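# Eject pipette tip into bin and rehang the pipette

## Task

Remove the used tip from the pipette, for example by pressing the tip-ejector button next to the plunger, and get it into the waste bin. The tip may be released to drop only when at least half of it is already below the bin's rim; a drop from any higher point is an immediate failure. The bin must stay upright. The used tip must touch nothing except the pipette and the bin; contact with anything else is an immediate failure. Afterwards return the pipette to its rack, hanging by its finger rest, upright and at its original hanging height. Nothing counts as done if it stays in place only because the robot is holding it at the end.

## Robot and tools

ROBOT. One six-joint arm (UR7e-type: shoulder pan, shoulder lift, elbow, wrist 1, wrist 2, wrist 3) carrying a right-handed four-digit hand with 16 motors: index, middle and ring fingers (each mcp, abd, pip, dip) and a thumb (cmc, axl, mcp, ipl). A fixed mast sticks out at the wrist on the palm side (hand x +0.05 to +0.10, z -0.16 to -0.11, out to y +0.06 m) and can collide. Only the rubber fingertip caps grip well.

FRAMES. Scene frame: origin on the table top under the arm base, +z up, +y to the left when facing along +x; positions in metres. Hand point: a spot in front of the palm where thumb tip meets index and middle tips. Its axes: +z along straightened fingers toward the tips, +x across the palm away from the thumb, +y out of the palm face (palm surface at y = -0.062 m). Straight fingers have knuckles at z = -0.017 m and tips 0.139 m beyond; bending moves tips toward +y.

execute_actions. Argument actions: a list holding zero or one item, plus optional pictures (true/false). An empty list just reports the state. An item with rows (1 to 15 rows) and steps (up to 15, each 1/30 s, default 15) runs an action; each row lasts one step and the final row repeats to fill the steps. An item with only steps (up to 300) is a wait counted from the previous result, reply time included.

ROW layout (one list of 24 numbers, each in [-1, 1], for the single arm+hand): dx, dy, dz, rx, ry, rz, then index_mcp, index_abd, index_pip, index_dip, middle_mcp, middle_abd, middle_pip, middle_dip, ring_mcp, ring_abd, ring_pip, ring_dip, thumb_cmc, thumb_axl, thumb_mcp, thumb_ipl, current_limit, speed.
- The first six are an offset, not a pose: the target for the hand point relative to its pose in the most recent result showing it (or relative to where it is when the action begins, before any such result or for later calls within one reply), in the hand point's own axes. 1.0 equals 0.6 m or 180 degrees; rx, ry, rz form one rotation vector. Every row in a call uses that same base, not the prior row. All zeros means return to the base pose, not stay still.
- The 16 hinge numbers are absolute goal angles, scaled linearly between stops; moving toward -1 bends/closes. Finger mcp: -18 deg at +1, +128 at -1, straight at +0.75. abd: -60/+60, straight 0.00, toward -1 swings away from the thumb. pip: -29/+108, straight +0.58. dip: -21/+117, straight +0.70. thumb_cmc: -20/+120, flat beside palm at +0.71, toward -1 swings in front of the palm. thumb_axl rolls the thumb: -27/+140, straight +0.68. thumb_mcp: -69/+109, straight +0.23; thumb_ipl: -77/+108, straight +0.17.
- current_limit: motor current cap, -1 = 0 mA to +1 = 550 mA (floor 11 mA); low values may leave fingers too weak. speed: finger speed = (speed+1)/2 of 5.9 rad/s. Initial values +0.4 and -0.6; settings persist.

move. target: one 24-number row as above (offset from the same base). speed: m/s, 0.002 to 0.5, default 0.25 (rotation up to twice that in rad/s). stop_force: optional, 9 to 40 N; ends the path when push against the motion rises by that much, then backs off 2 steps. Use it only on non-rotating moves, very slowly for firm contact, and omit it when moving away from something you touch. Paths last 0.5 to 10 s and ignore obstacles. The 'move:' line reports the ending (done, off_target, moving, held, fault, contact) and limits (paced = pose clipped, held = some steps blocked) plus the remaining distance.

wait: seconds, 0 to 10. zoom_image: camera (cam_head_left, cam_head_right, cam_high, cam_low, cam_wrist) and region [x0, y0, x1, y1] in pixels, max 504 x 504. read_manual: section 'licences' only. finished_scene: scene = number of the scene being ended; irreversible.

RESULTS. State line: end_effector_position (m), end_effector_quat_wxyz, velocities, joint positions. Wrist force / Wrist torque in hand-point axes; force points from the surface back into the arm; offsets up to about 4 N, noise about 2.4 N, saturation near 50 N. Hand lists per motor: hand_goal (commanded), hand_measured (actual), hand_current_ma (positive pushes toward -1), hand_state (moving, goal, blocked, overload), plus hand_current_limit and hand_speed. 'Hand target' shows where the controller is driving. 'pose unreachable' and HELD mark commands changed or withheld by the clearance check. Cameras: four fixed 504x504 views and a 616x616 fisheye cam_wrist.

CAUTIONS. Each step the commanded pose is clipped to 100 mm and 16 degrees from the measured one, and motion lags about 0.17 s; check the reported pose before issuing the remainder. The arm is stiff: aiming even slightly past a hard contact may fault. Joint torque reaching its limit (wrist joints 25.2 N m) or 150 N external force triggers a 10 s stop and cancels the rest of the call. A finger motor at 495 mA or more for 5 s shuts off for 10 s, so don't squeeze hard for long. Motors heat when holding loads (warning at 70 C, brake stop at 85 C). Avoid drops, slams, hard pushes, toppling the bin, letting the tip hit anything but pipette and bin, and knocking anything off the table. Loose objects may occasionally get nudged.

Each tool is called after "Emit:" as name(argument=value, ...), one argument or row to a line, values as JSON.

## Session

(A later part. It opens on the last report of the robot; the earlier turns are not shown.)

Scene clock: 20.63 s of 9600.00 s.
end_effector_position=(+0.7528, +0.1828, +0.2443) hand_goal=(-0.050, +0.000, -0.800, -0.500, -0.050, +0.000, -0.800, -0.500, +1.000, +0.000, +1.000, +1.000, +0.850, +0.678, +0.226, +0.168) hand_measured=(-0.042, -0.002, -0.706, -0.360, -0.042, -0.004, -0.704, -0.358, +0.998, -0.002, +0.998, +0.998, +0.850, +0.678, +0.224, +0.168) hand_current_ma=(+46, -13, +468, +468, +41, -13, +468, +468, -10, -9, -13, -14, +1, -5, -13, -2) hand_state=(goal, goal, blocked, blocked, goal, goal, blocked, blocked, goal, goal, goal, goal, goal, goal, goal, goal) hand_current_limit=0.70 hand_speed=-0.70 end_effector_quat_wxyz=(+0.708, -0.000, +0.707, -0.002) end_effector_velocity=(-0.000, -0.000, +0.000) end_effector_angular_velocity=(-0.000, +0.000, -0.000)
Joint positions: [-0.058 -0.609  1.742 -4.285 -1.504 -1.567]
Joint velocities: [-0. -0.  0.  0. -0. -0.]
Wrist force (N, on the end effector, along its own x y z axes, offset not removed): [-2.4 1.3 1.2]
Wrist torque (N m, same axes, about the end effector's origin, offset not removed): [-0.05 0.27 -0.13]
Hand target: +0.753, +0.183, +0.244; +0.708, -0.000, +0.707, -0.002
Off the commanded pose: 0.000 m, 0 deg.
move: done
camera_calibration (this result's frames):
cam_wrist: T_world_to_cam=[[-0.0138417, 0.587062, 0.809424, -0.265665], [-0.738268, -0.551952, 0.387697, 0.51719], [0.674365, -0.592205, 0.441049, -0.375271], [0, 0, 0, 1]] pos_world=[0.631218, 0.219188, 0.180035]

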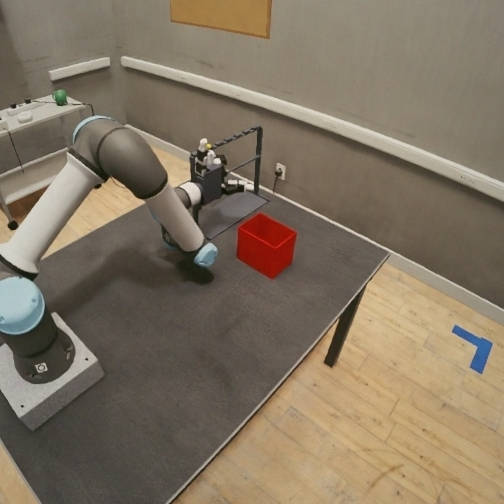

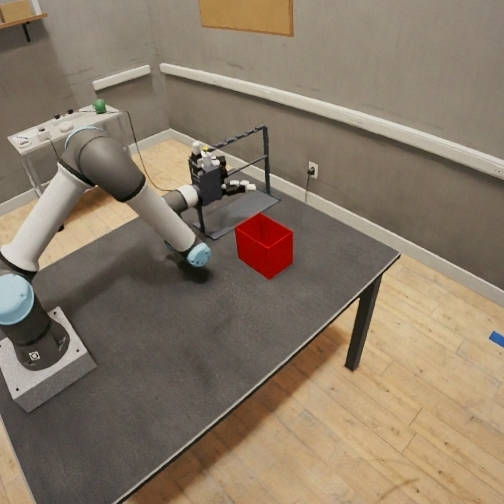

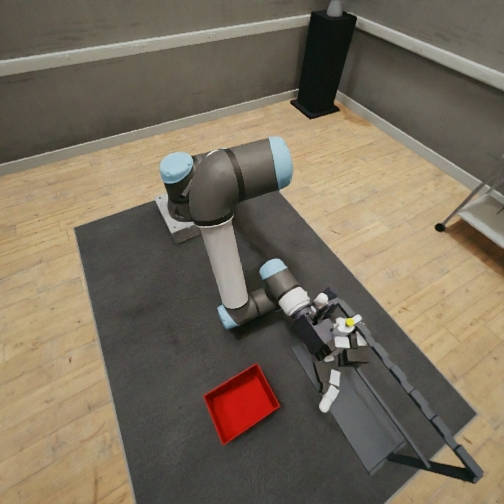

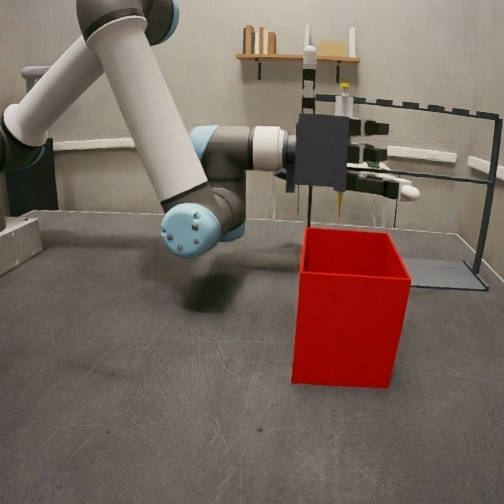

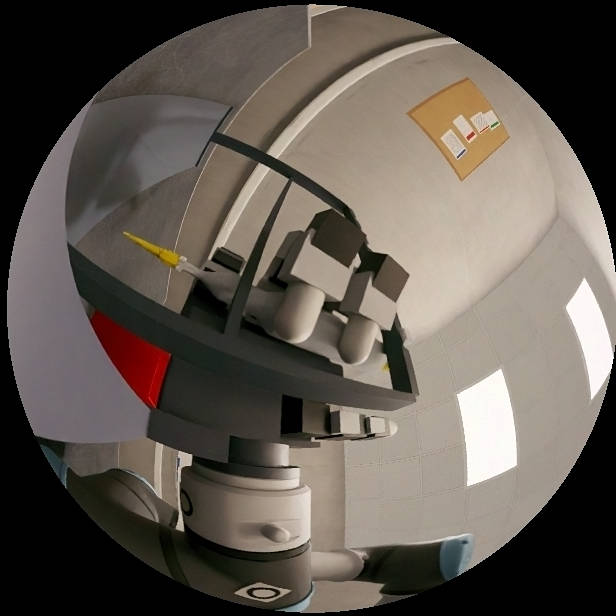

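Emit:
move(
  target=[-0.028,0.002,0,0,0,0,-0.05,0,-0.8,-0.5,-0.05,0,-0.8,-0.5,1,0,1,1,0.85,0.678,0.226,0.168,0.7,-0.7],
  speed=0.015,
)

Emit:
move(
  target=[0,-0.13,0,0,0,0,-0.05,0,-0.8,-0.5,-0.05,0,-0.8,-0.5,1,0,1,1,0.85,0.678,0.226,0.168,0.7,-0.7],
  speed=0.04,
)

Emit:
move(
  target=[-0.12,-0.315,0,0,0,0,-0.05,0,-0.8,-0.5,-0.05,0,-0.8,-0.5,1,0,1,1,0.85,0.678,0.226,0.168,0.7,-0.7],
  speed=0.12,
)

Emit:
move(
  target=[0.174,0,0,0,0,0,-0.05,0,-0.8,-0.5,-0.05,0,-0.8,-0.5,1,0,1,1,0.72,0.678,-0.055,-0.37,0.7,-0.7],
  speed=0.05,
)

Scene clock: 25.93 s of 9600.00 s.
end_effector_position=(+0.7528, +0.1840, +0.2608) hand_goal=(-0.050, +0.000, -0.800, -0.500, -0.050, +0.000, -0.800, -0.500, +1.000, +0.000, +1.000, +1.000, +0.850, +0.678, +0.226, +0.168) hand_measured=(-0.042, -0.002, -0.706, -0.360, -0.044, -0.004, -0.704, -0.358, +0.998, -0.002, +0.998, +0.998, +0.850, +0.678, +0.224, +0.168) hand_current_ma=(+38, -13, +467, +468, +36, -13, +467, +467, -10, -9, -13, -14, +1, -5, -13, -2) hand_state=(goal, goal, blocked, blocked, goal, goal, blocked, blocked, goal, goal, goal, goal, goal, goal, goal, goal) hand_current_limit=0.70 hand_speed=-0.70 end_effector_quat_wxyz=(+0.708, -0.000, +0.706, -0.002) end_effector_velocity=(+0.000, -0.000, +0.003) end_effector_angular_velocity=(-0.001, -0.000, -0.001)
Joint positions: [-0.056 -0.645  1.753 -4.26  -1.507 -1.567]
Joint velocities: [-0.    -0.005  0.001  0.004 -0.    -0.001]
Wrist force (N, on the end effector, along its own x y z axes, offset not removed): [1.5 -1.2 -1.7]
Wrist torque (N m, same axes, about the end effector's origin, offset not removed): [-0.19 -0.16 0.06]
Hand target: +0.753, +0.184, +0.261; +0.708, -0.000, +0.707, -0.002
Off the commanded pose: 0.000 m, 0 deg.
After step 90, 0.93 s passed at rest.
move: done
camera_calibration (this result's frames):
cam_wrist: T_world_to_cam=[[-0.0138567, 0.587057, 0.809427, -0.279764], [-0.738274, -0.551956, 0.387681, 0.511448], [0.674359, -0.592207, 0.441057, -0.381857], [0, 0, 0, 1]] pos_world=[0.631221, 0.220395, 0.196591]

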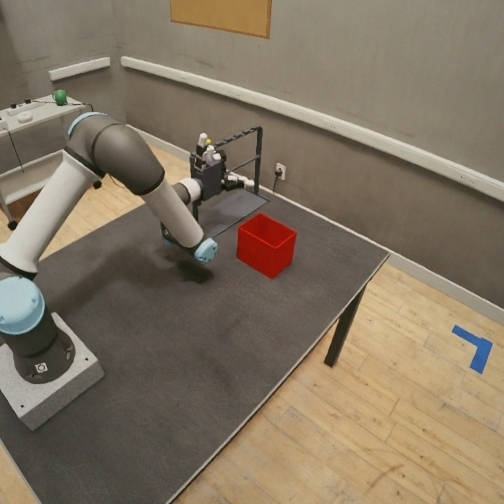

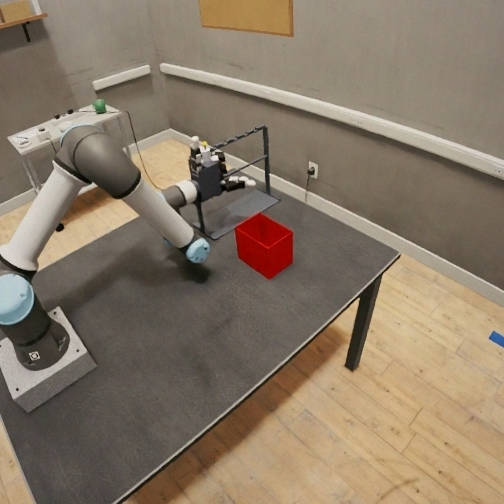

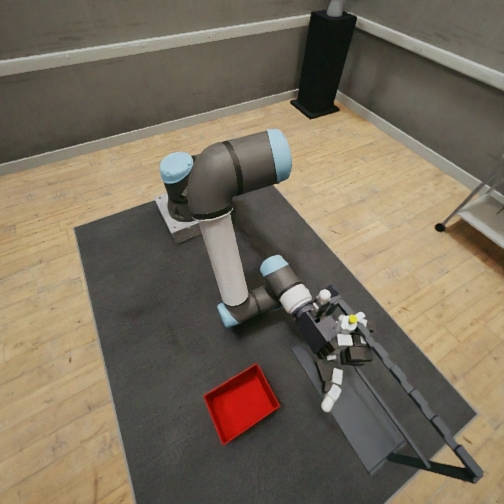

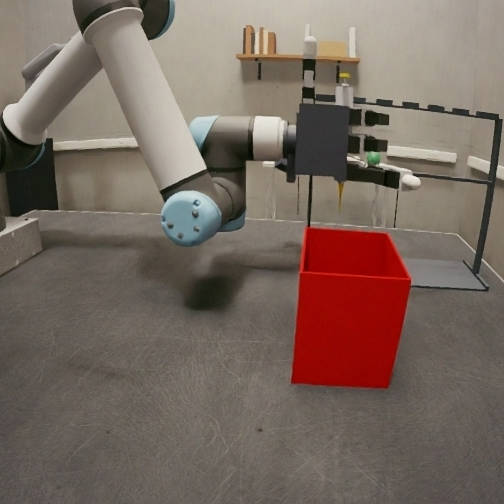

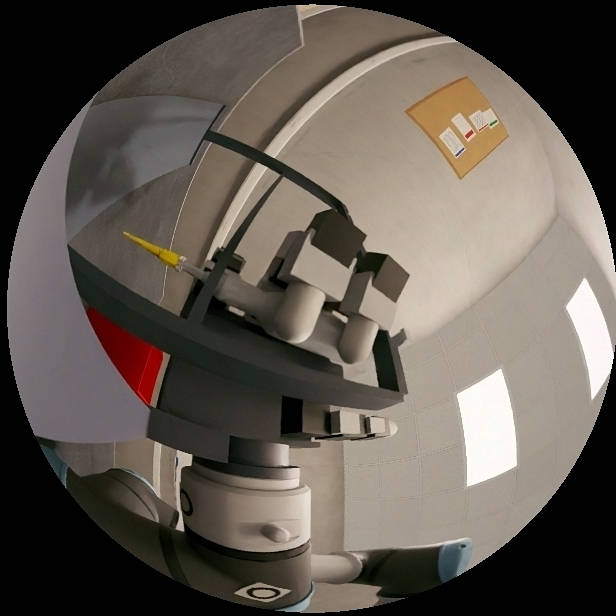

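Scene clock: 28.23 s of 9600.00 s.
end_effector_position=(+0.7527, +0.1063, +0.2609) hand_goal=(-0.050, +0.000, -0.800, -0.500, -0.050, +0.000, -0.800, -0.500, +1.000, +0.000, +1.000, +1.000, +0.850, +0.678, +0.226, +0.168) hand_measured=(-0.044, -0.002, -0.706, -0.360, -0.044, -0.004, -0.704, -0.358, +0.998, -0.002, +0.998, +0.998, +0.850, +0.678, +0.224, +0.168) hand_current_ma=(+38, -13, +468, +468, +35, -13, +468, +468, -10, -9, -13, -14, +1, -5, -13, -2) hand_state=(goal, goal, blocked, blocked, goal, goal, blocked, blocked, goal, goal, goal, goal, goal, goal, goal, goal) hand_current_limit=0.70 hand_speed=-0.70 end_effector_quat_wxyz=(+0.708, -0.000, +0.707, -0.002) end_effector_velocity=(+0.000, -0.002, -0.001) end_effector_angular_velocity=(-0.001, +0.001, +0.001)
Joint positions: [-0.207 -0.653  1.781 -4.28  -1.355 -1.565]
Joint velocities: [-0.004  0.     0.     0.001  0.005 -0.001]
Wrist force (N, on the end effector, along its own x y z axes, offset not removed): [-0.8 1.1 -2.7]
Wrist torque (N m, same axes, about the end effector's origin, offset not removed): [0.43 0.19 0.01]
Hand target: +0.753, +0.106, +0.261; +0.708, -0.000, +0.707, -0.002
Off the commanded pose: 0.000 m, 0 deg.
move: done
camera_calibration (this result's frames):
cam_wrist: T_world_to_cam=[[-0.0138173, 0.587269, 0.809274, -0.234181], [-0.738271, -0.55184, 0.387851, 0.468359], [0.674363, -0.592105, 0.441188, -0.427933], [0, 0, 0, 1]] pos_world=[0.631122, 0.142605, 0.196662]

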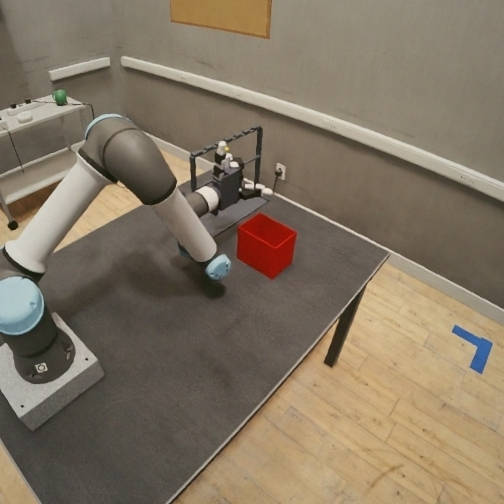

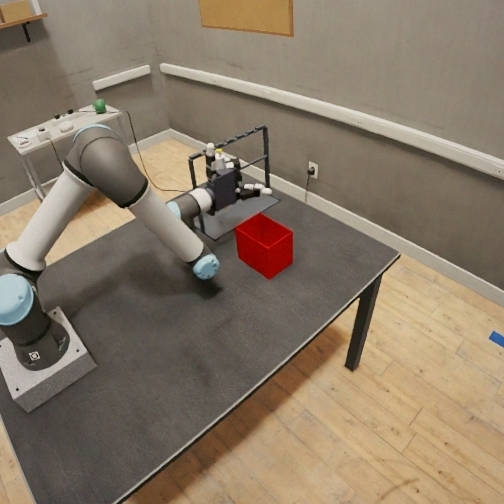

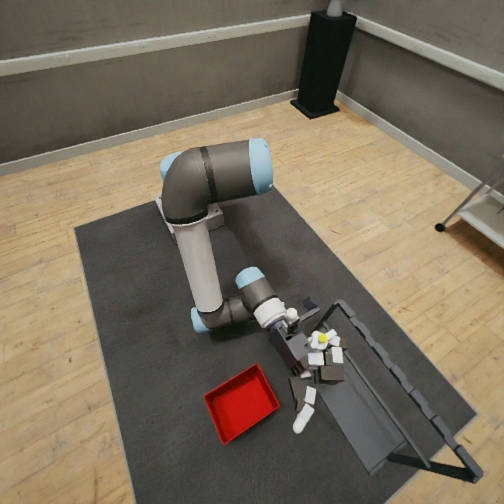

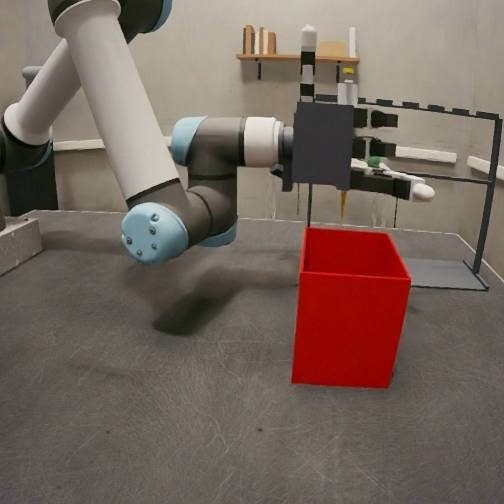

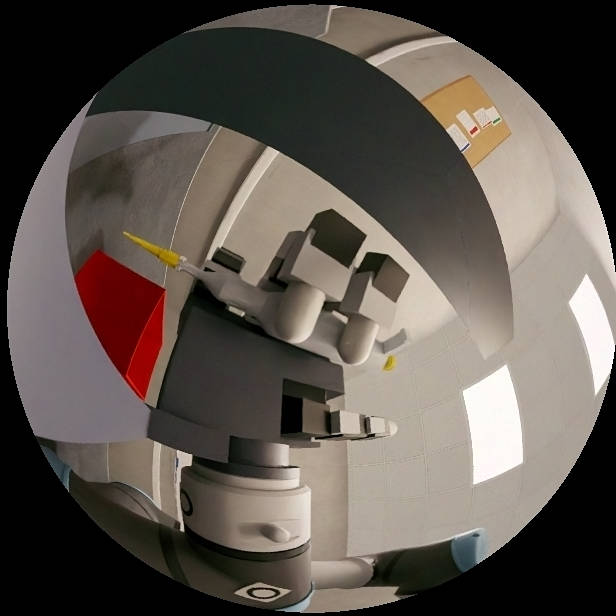

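Scene clock: 30.43 s of 9600.00 s.
end_effector_position=(+0.7524, -0.0825, +0.3331) hand_goal=(-0.050, +0.000, -0.800, -0.500, -0.050, +0.000, -0.800, -0.500, +1.000, +0.000, +1.000, +1.000, +0.850, +0.678, +0.226, +0.168) hand_measured=(-0.044, -0.002, -0.706, -0.360, -0.044, -0.004, -0.704, -0.358, +0.998, -0.002, +0.998, +0.998, +0.850, +0.678, +0.224, +0.168) hand_current_ma=(+37, -13, +468, +467, +35, -13, +467, +468, -10, -9, -13, -14, +2, -5, -13, -2) hand_state=(goal, goal, blocked, blocked, goal, goal, blocked, blocked, goal, goal, goal, goal, goal, goal, goal, goal) hand_current_limit=0.70 hand_speed=-0.70 end_effector_quat_wxyz=(+0.708, -0.000, +0.707, -0.002) end_effector_velocity=(+0.000, -0.003, +0.000) end_effector_angular_velocity=(+0.001, +0.002, +0.000)
Joint positions: [-0.548 -0.769  1.724 -4.11  -1.015 -1.562]
Joint velocities: [-0.004 -0.    -0.002  0.005  0.004  0.   ]
Wrist force (N, on the end effector, along its own x y z axes, offset not removed): [2.4 0.7 -1.2]
Wrist torque (N m, same axes, about the end effector's origin, offset not removed): [0.11 -0.18 0.11]
Hand target: +0.752, -0.083, +0.333; +0.708, -0.000, +0.707, -0.002
Off the commanded pose: 0.001 m, 0 deg.
move: done
camera_calibration (this result's frames):
cam_wrist: T_world_to_cam=[[-0.0136292, 0.587586, 0.809047, -0.181804], [-0.738214, -0.551659, 0.388217, 0.335847], [0.674429, -0.591959, 0.441283, -0.571378], [0, 0, 0, 1]] pos_world=[0.630803, -0.0461338, 0.268845]

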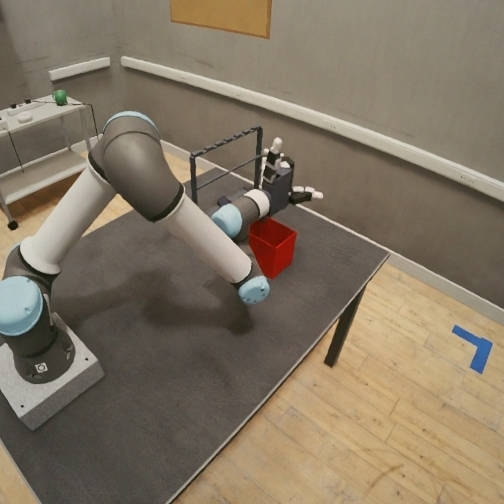

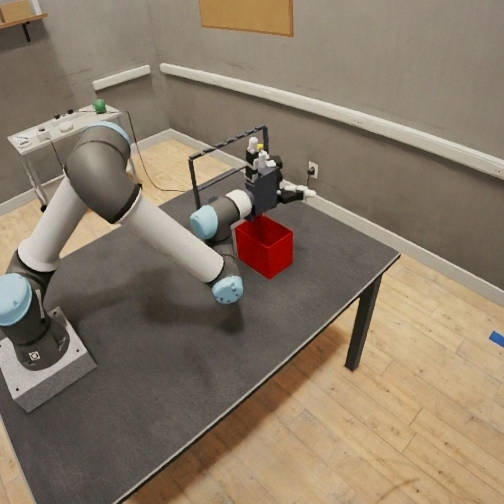

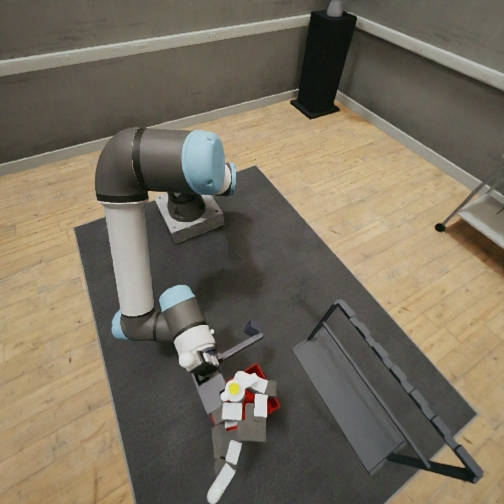

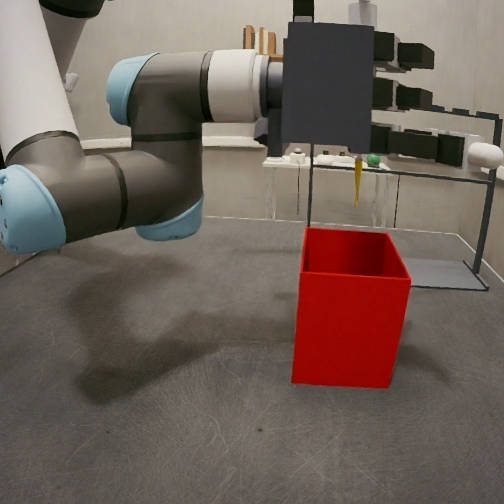

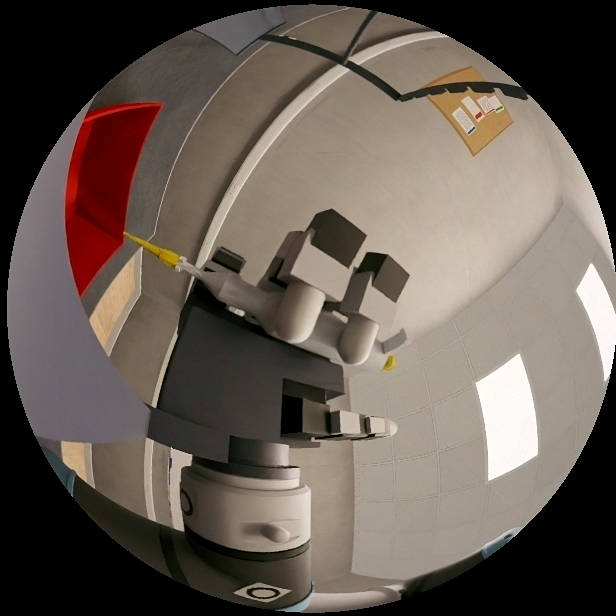

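Scene clock: 32.93 s of 9600.00 s.
end_effector_position=(+0.7524, -0.0826, +0.2288) hand_goal=(-0.050, +0.000, -0.800, -0.500, -0.050, +0.000, -0.800, -0.500, +1.000, +0.000, +1.000, +1.000, +0.720, +0.678, -0.054, -0.370) hand_measured=(-0.044, -0.002, -0.706, -0.360, -0.044, -0.004, -0.704, -0.358, +0.998, -0.002, +0.998, +0.998, +0.724, +0.678, -0.056, -0.370) hand_current_ma=(+37, -13, +468, +467, +35, -13, +468, +468, -10, -9, -13, -14, +19, -5, -9, +3) hand_state=(goal, goal, blocked, blocked, goal, goal, blocked, blocked, goal, goal, goal, goal, goal, goal, goal, goal) hand_current_limit=0.70 hand_speed=-0.70 end_effector_quat_wxyz=(+0.708, -0.000, +0.707, -0.002) end_effector_velocity=(-0.000, +0.000, -0.002) end_effector_angular_velocity=(+0.001, -0.001, +0.000)
Joint positions: [-0.546 -0.554  1.674 -4.273 -1.016 -1.562]
Joint velocities: [ 0.001  0.005 -0.002 -0.005 -0.     0.002]
Wrist force (N, on the end effector, along its own x y z axes, offset not removed): [-1.2 -1.5 -3.0]
Wrist torque (N m, same axes, about the end effector's origin, offset not removed): [-0.23 0.22 -0.27]
Hand target: +0.752, -0.083, +0.229; +0.708, -0.000, +0.707, -0.002
Off the commanded pose: 0.000 m, 0 deg.
move: done
camera_calibration (this result's frames):
cam_wrist: T_world_to_cam=[[-0.0136081, 0.587725, 0.808946, -0.0973547], [-0.738207, -0.55159, 0.388329, 0.37622], [0.674438, -0.591885, 0.441369, -0.525462], [0, 0, 0, 1]] pos_world=[0.630795, -0.0462762, 0.16458]

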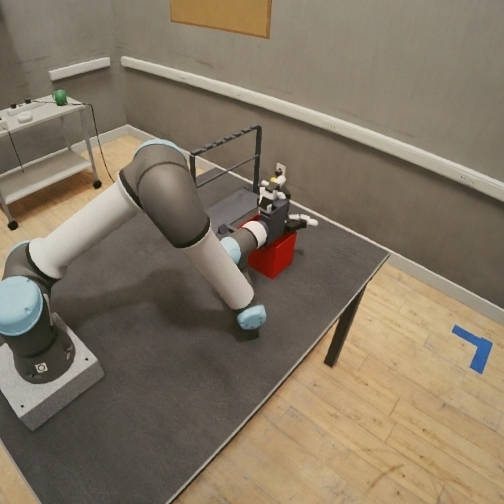

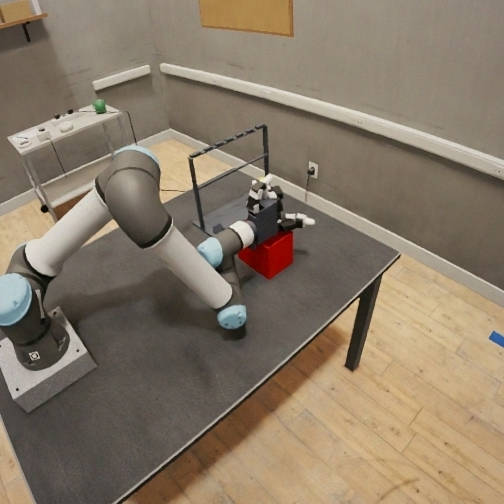

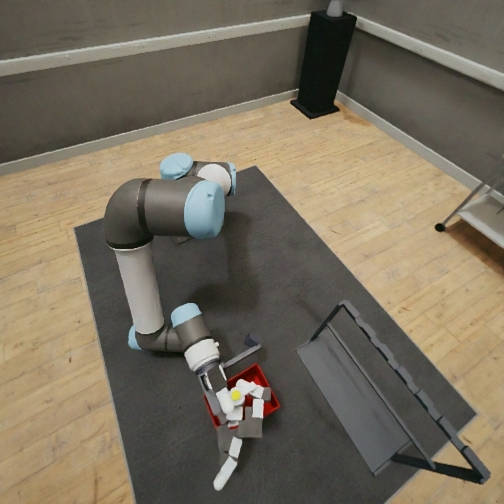

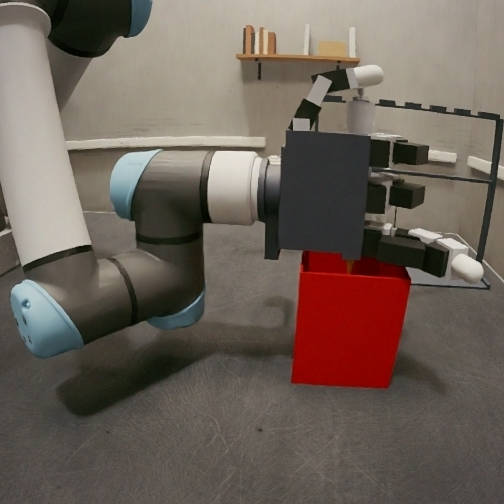

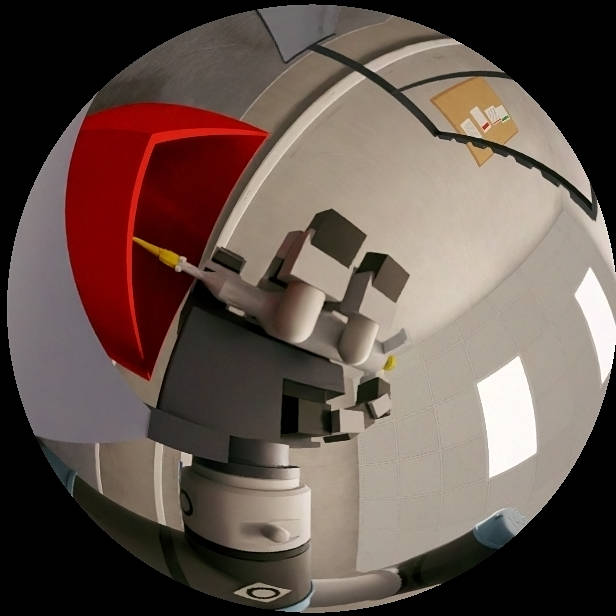

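The rack got nudged (~+x,+y); will account for it.

Emit:
move(
  target=[0,0,0,0,0,0,-0.05,0,-0.8,-0.5,-0.05,0,-0.8,-0.5,1,0,1,1,0.665,0.678,-0.08,-0.42,0.7,-0.7],
)

Emit:
move(
  target=[0,0,0,0,0,0,-0.05,0,-0.8,-0.5,-0.05,0,-0.8,-0.5,1,0,1,1,0.665,0.678,-0.2,-0.95,1,1],
)

Emit:
move(
  target=[0,0,0,0,0,0,-0.05,0,-0.8,-0.5,-0.05,0,-0.8,-0.5,1,0,1,1,0.75,0.678,-0.06,-0.4,0.7,-0.6],
)

Emit:
zoom_image(
  camera="cam_high",
  region=[280, 280, 420, 420],
)

Scene clock: 36.40 s of 9600.00 s.
end_effector_position=(+0.7524, -0.0826, +0.2288) hand_goal=(-0.050, +0.000, -0.800, -0.500, -0.050, +0.000, -0.800, -0.500, +1.000, +0.000, +1.000, +1.000, +0.666, +0.678, -0.080, -0.420) hand_measured=(-0.044, -0.002, -0.706, -0.360, -0.046, -0.002, -0.704, -0.358, +0.998, -0.002, +0.998, +0.998, +0.694, +0.682, -0.078, -0.416) hand_current_ma=(+36, -13, +467, +467, +27, -13, +467, +467, -10, -9, -13, -14, +153, +32, +23, +25) hand_state=(goal, goal, blocked, blocked, goal, goal, blocked, blocked, goal, goal, goal, goal, blocked, goal, goal, goal) hand_current_limit=0.70 hand_speed=-0.70 end_effector_quat_wxyz=(+0.708, -0.000, +0.707, -0.002) end_effector_velocity=(-0.000, +0.000, +0.000) end_effector_angular_velocity=(+0.000, +0.000, +0.001)
Joint positions: [-0.546 -0.554  1.673 -4.273 -1.016 -1.562]
Joint velocities: [ 0.    -0.001  0.001 -0.     0.     0.   ]
Wrist force (N, on the end effector, along its own x y z axes, offset not removed): [1.1 -0.3 -1.3]
Wrist torque (N m, same axes, about the end effector's origin, offset not removed): [-0.06 -0.09 -0.01]
Hand target: +0.752, -0.083, +0.229; +0.708, -0.000, +0.707, -0.002
Off the commanded pose: 0.000 m, 0 deg.
move: done
camera_calibration (this result's frames):
cam_wrist: T_world_to_cam=[[-0.0136841, 0.587744, 0.808931, -0.0972737], [-0.73824, -0.551584, 0.388275, 0.37628], [0.674399, -0.591872, 0.441444, -0.525485], [0, 0, 0, 1]] pos_world=[0.630841, -0.0462984, 0.16456]

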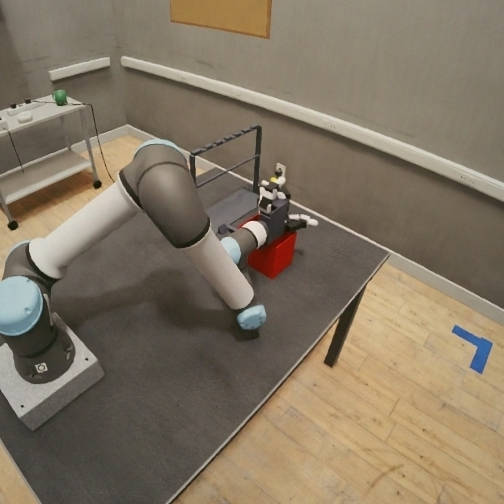

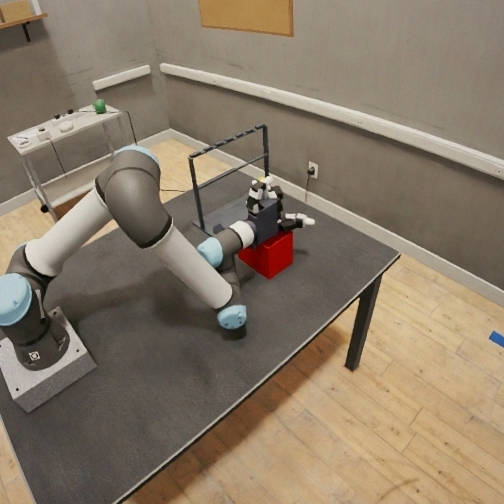

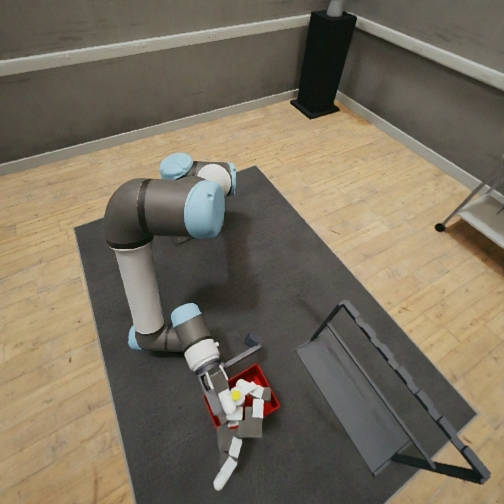

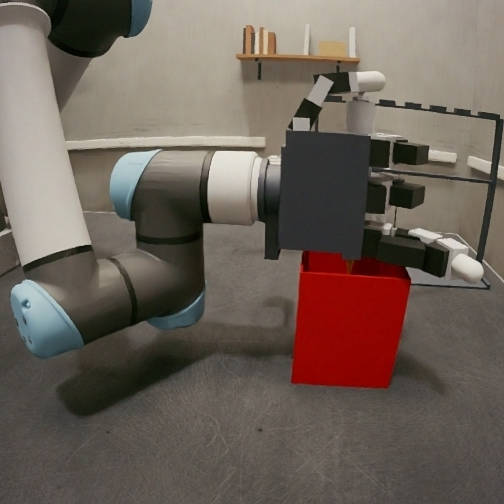

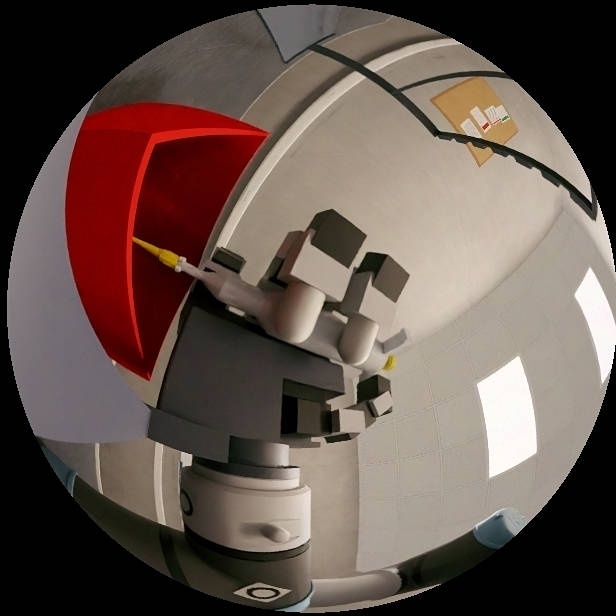

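Scene clock: 36.90 s of 9600.00 s.
end_effector_position=(+0.7524, -0.0826, +0.2288) hand_goal=(-0.050, +0.000, -0.800, -0.500, -0.050, +0.000, -0.800, -0.500, +1.000, +0.000, +1.000, +1.000, +0.666, +0.678, -0.200, -0.950) hand_measured=(-0.046, +0.000, -0.706, -0.362, -0.046, -0.002, -0.704, -0.362, +0.998, -0.002, +0.998, +0.998, +0.686, +0.684, -0.128, -0.500) hand_current_ma=(+25, -5, +550, +550, +25, -6, +550, +550, -10, -10, -13, -14, +114, +42, +538, +550) hand_state=(goal, goal, blocked, blocked, goal, goal, blocked, blocked, goal, goal, goal, goal, blocked, goal, blocked, blocked) hand_current_limit=1.00 hand_speed=1.00 end_effector_quat_wxyz=(+0.708, -0.000, +0.707, -0.002) end_effector_velocity=(+0.000, -0.000, -0.000) end_effector_angular_velocity=(-0.001, +0.000, -0.000)
Joint positions: [-0.546 -0.554  1.673 -4.273 -1.016 -1.562]
Joint velocities: [-0.     0.    -0.     0.    -0.    -0.001]
Wrist force (N, on the end effector, along its own x y z axes, offset not removed): [0.6 -2.1 -1.2]
Wrist torque (N m, same axes, about the end effector's origin, offset not removed): [-0.16 0.04 -0.04]
Hand target: +0.752, -0.083, +0.229; +0.708, -0.000, +0.707, -0.002
Off the commanded pose: 0.000 m, 0 deg.
move: done
camera_calibration (this result's frames):
cam_wrist: T_world_to_cam=[[-0.0136603, 0.587743, 0.808933, -0.0972967], [-0.738229, -0.551584, 0.388296, 0.376263], [0.674412, -0.591873, 0.441423, -0.525484], [0, 0, 0, 1]] pos_world=[0.630832, -0.0462934, 0.164566]

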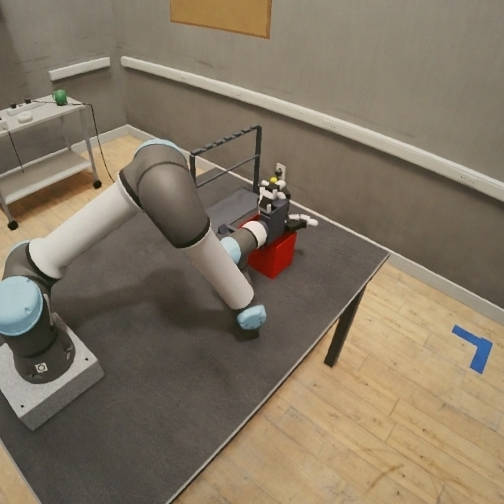

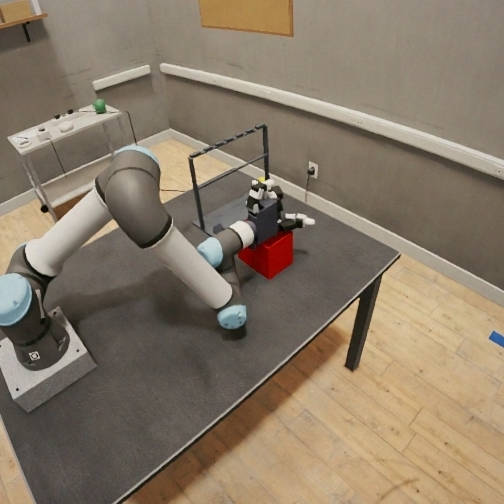

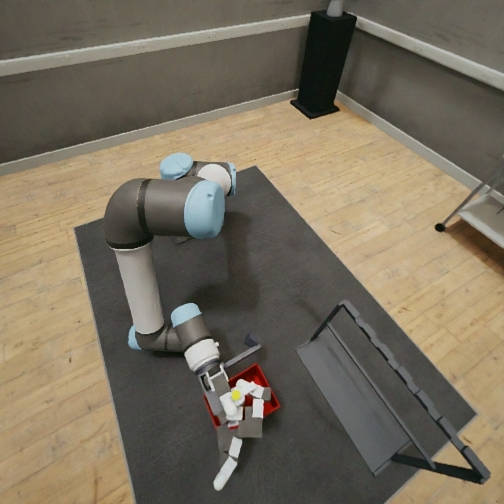

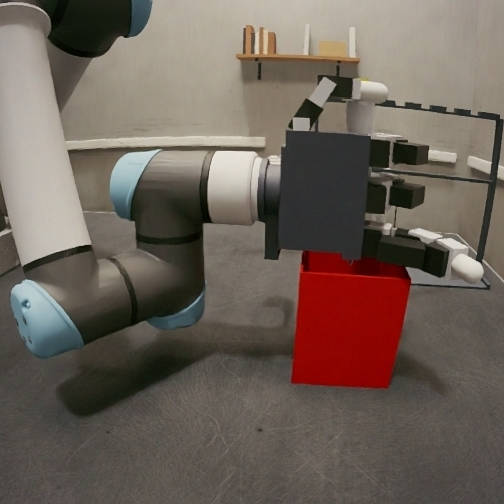

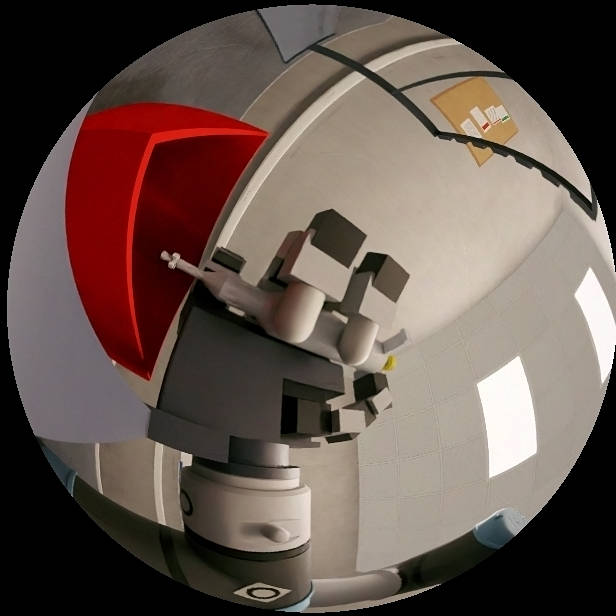

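Scene clock: 37.43 s of 9600.00 s.
end_effector_position=(+0.7524, -0.0826, +0.2288) hand_goal=(-0.050, +0.000, -0.800, -0.500, -0.050, +0.000, -0.800, -0.500, +1.000, +0.000, +1.000, +1.000, +0.750, +0.678, -0.060, -0.400) hand_measured=(-0.046, +0.000, -0.706, -0.362, -0.046, -0.002, -0.704, -0.362, +0.998, -0.002, +0.998, +0.998, +0.748, +0.676, -0.066, -0.406) hand_current_ma=(+16, -5, +468, +468, +22, -6, +468, +468, -10, -10, -13, -14, -10, -13, -51, -39) hand_state=(goal, goal, blocked, blocked, goal, goal, blocked, blocked, goal, goal, goal, goal, goal, goal, goal, goal) hand_current_limit=0.70 hand_speed=-0.60 end_effector_quat_wxyz=(+0.708, -0.000, +0.707, -0.002) end_effector_velocity=(+0.000, -0.000, -0.000) end_effector_angular_velocity=(+0.000, +0.001, +0.000)
Joint positions: [-0.546 -0.554  1.673 -4.273 -1.016 -1.562]
Joint velocities: [ 0.    -0.    -0.     0.002 -0.    -0.   ]
Wrist force (N, on the end effector, along its own x y z axes, offset not removed): [-0.2 -1.1 -2.4]
Wrist torque (N m, same axes, about the end effector's origin, offset not removed): [0.01 0.08 -0.11]
Hand target: +0.752, -0.083, +0.229; +0.708, -0.000, +0.707, -0.002
Off the commanded pose: 0.000 m, 0 deg.
move: done
camera_calibration (this result's frames):
cam_wrist: T_world_to_cam=[[-0.0136602, 0.587743, 0.808933, -0.0972967], [-0.738229, -0.551584, 0.388296, 0.376263], [0.674412, -0.591873, 0.441423, -0.525483], [0, 0, 0, 1]] pos_world=[0.630832, -0.0462934, 0.164566]

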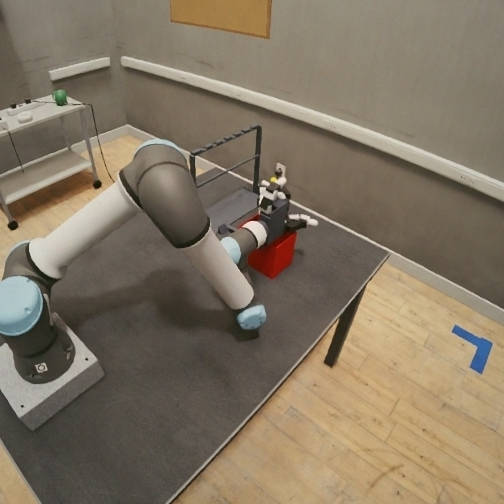

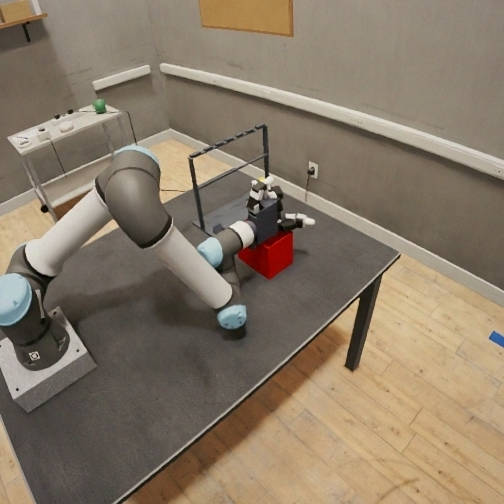

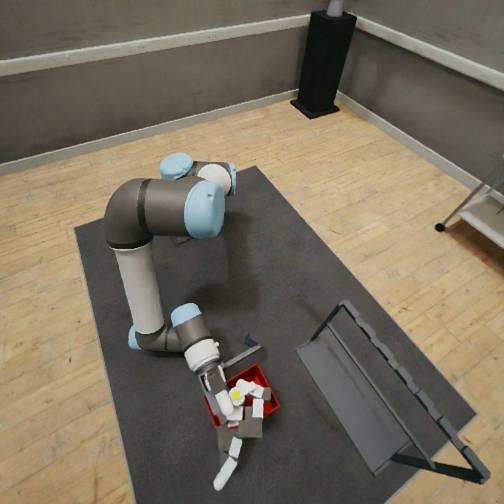

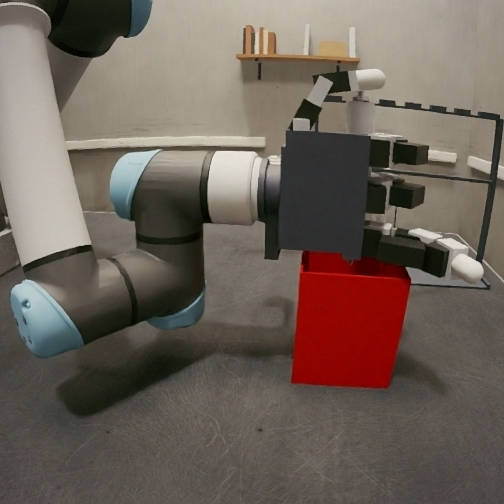

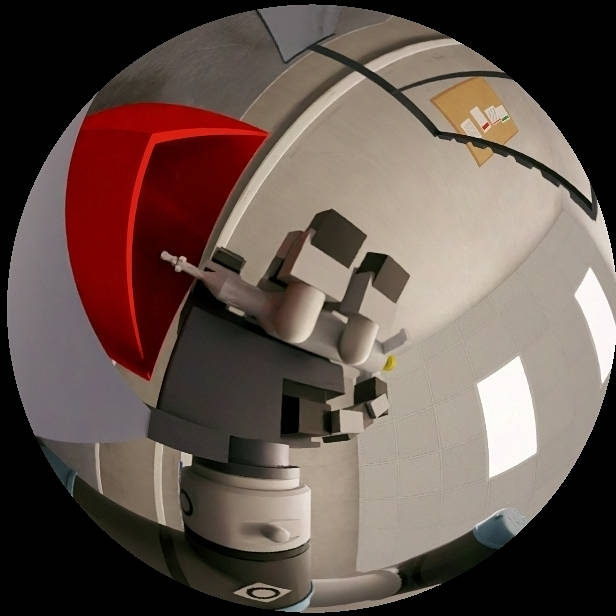

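Region (280, 280, 420, 420) of cam_high's 504x504 image, scaled by 3.600, with more detail than that image has.

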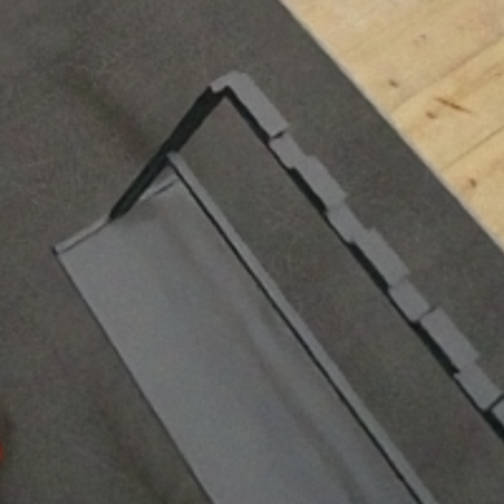

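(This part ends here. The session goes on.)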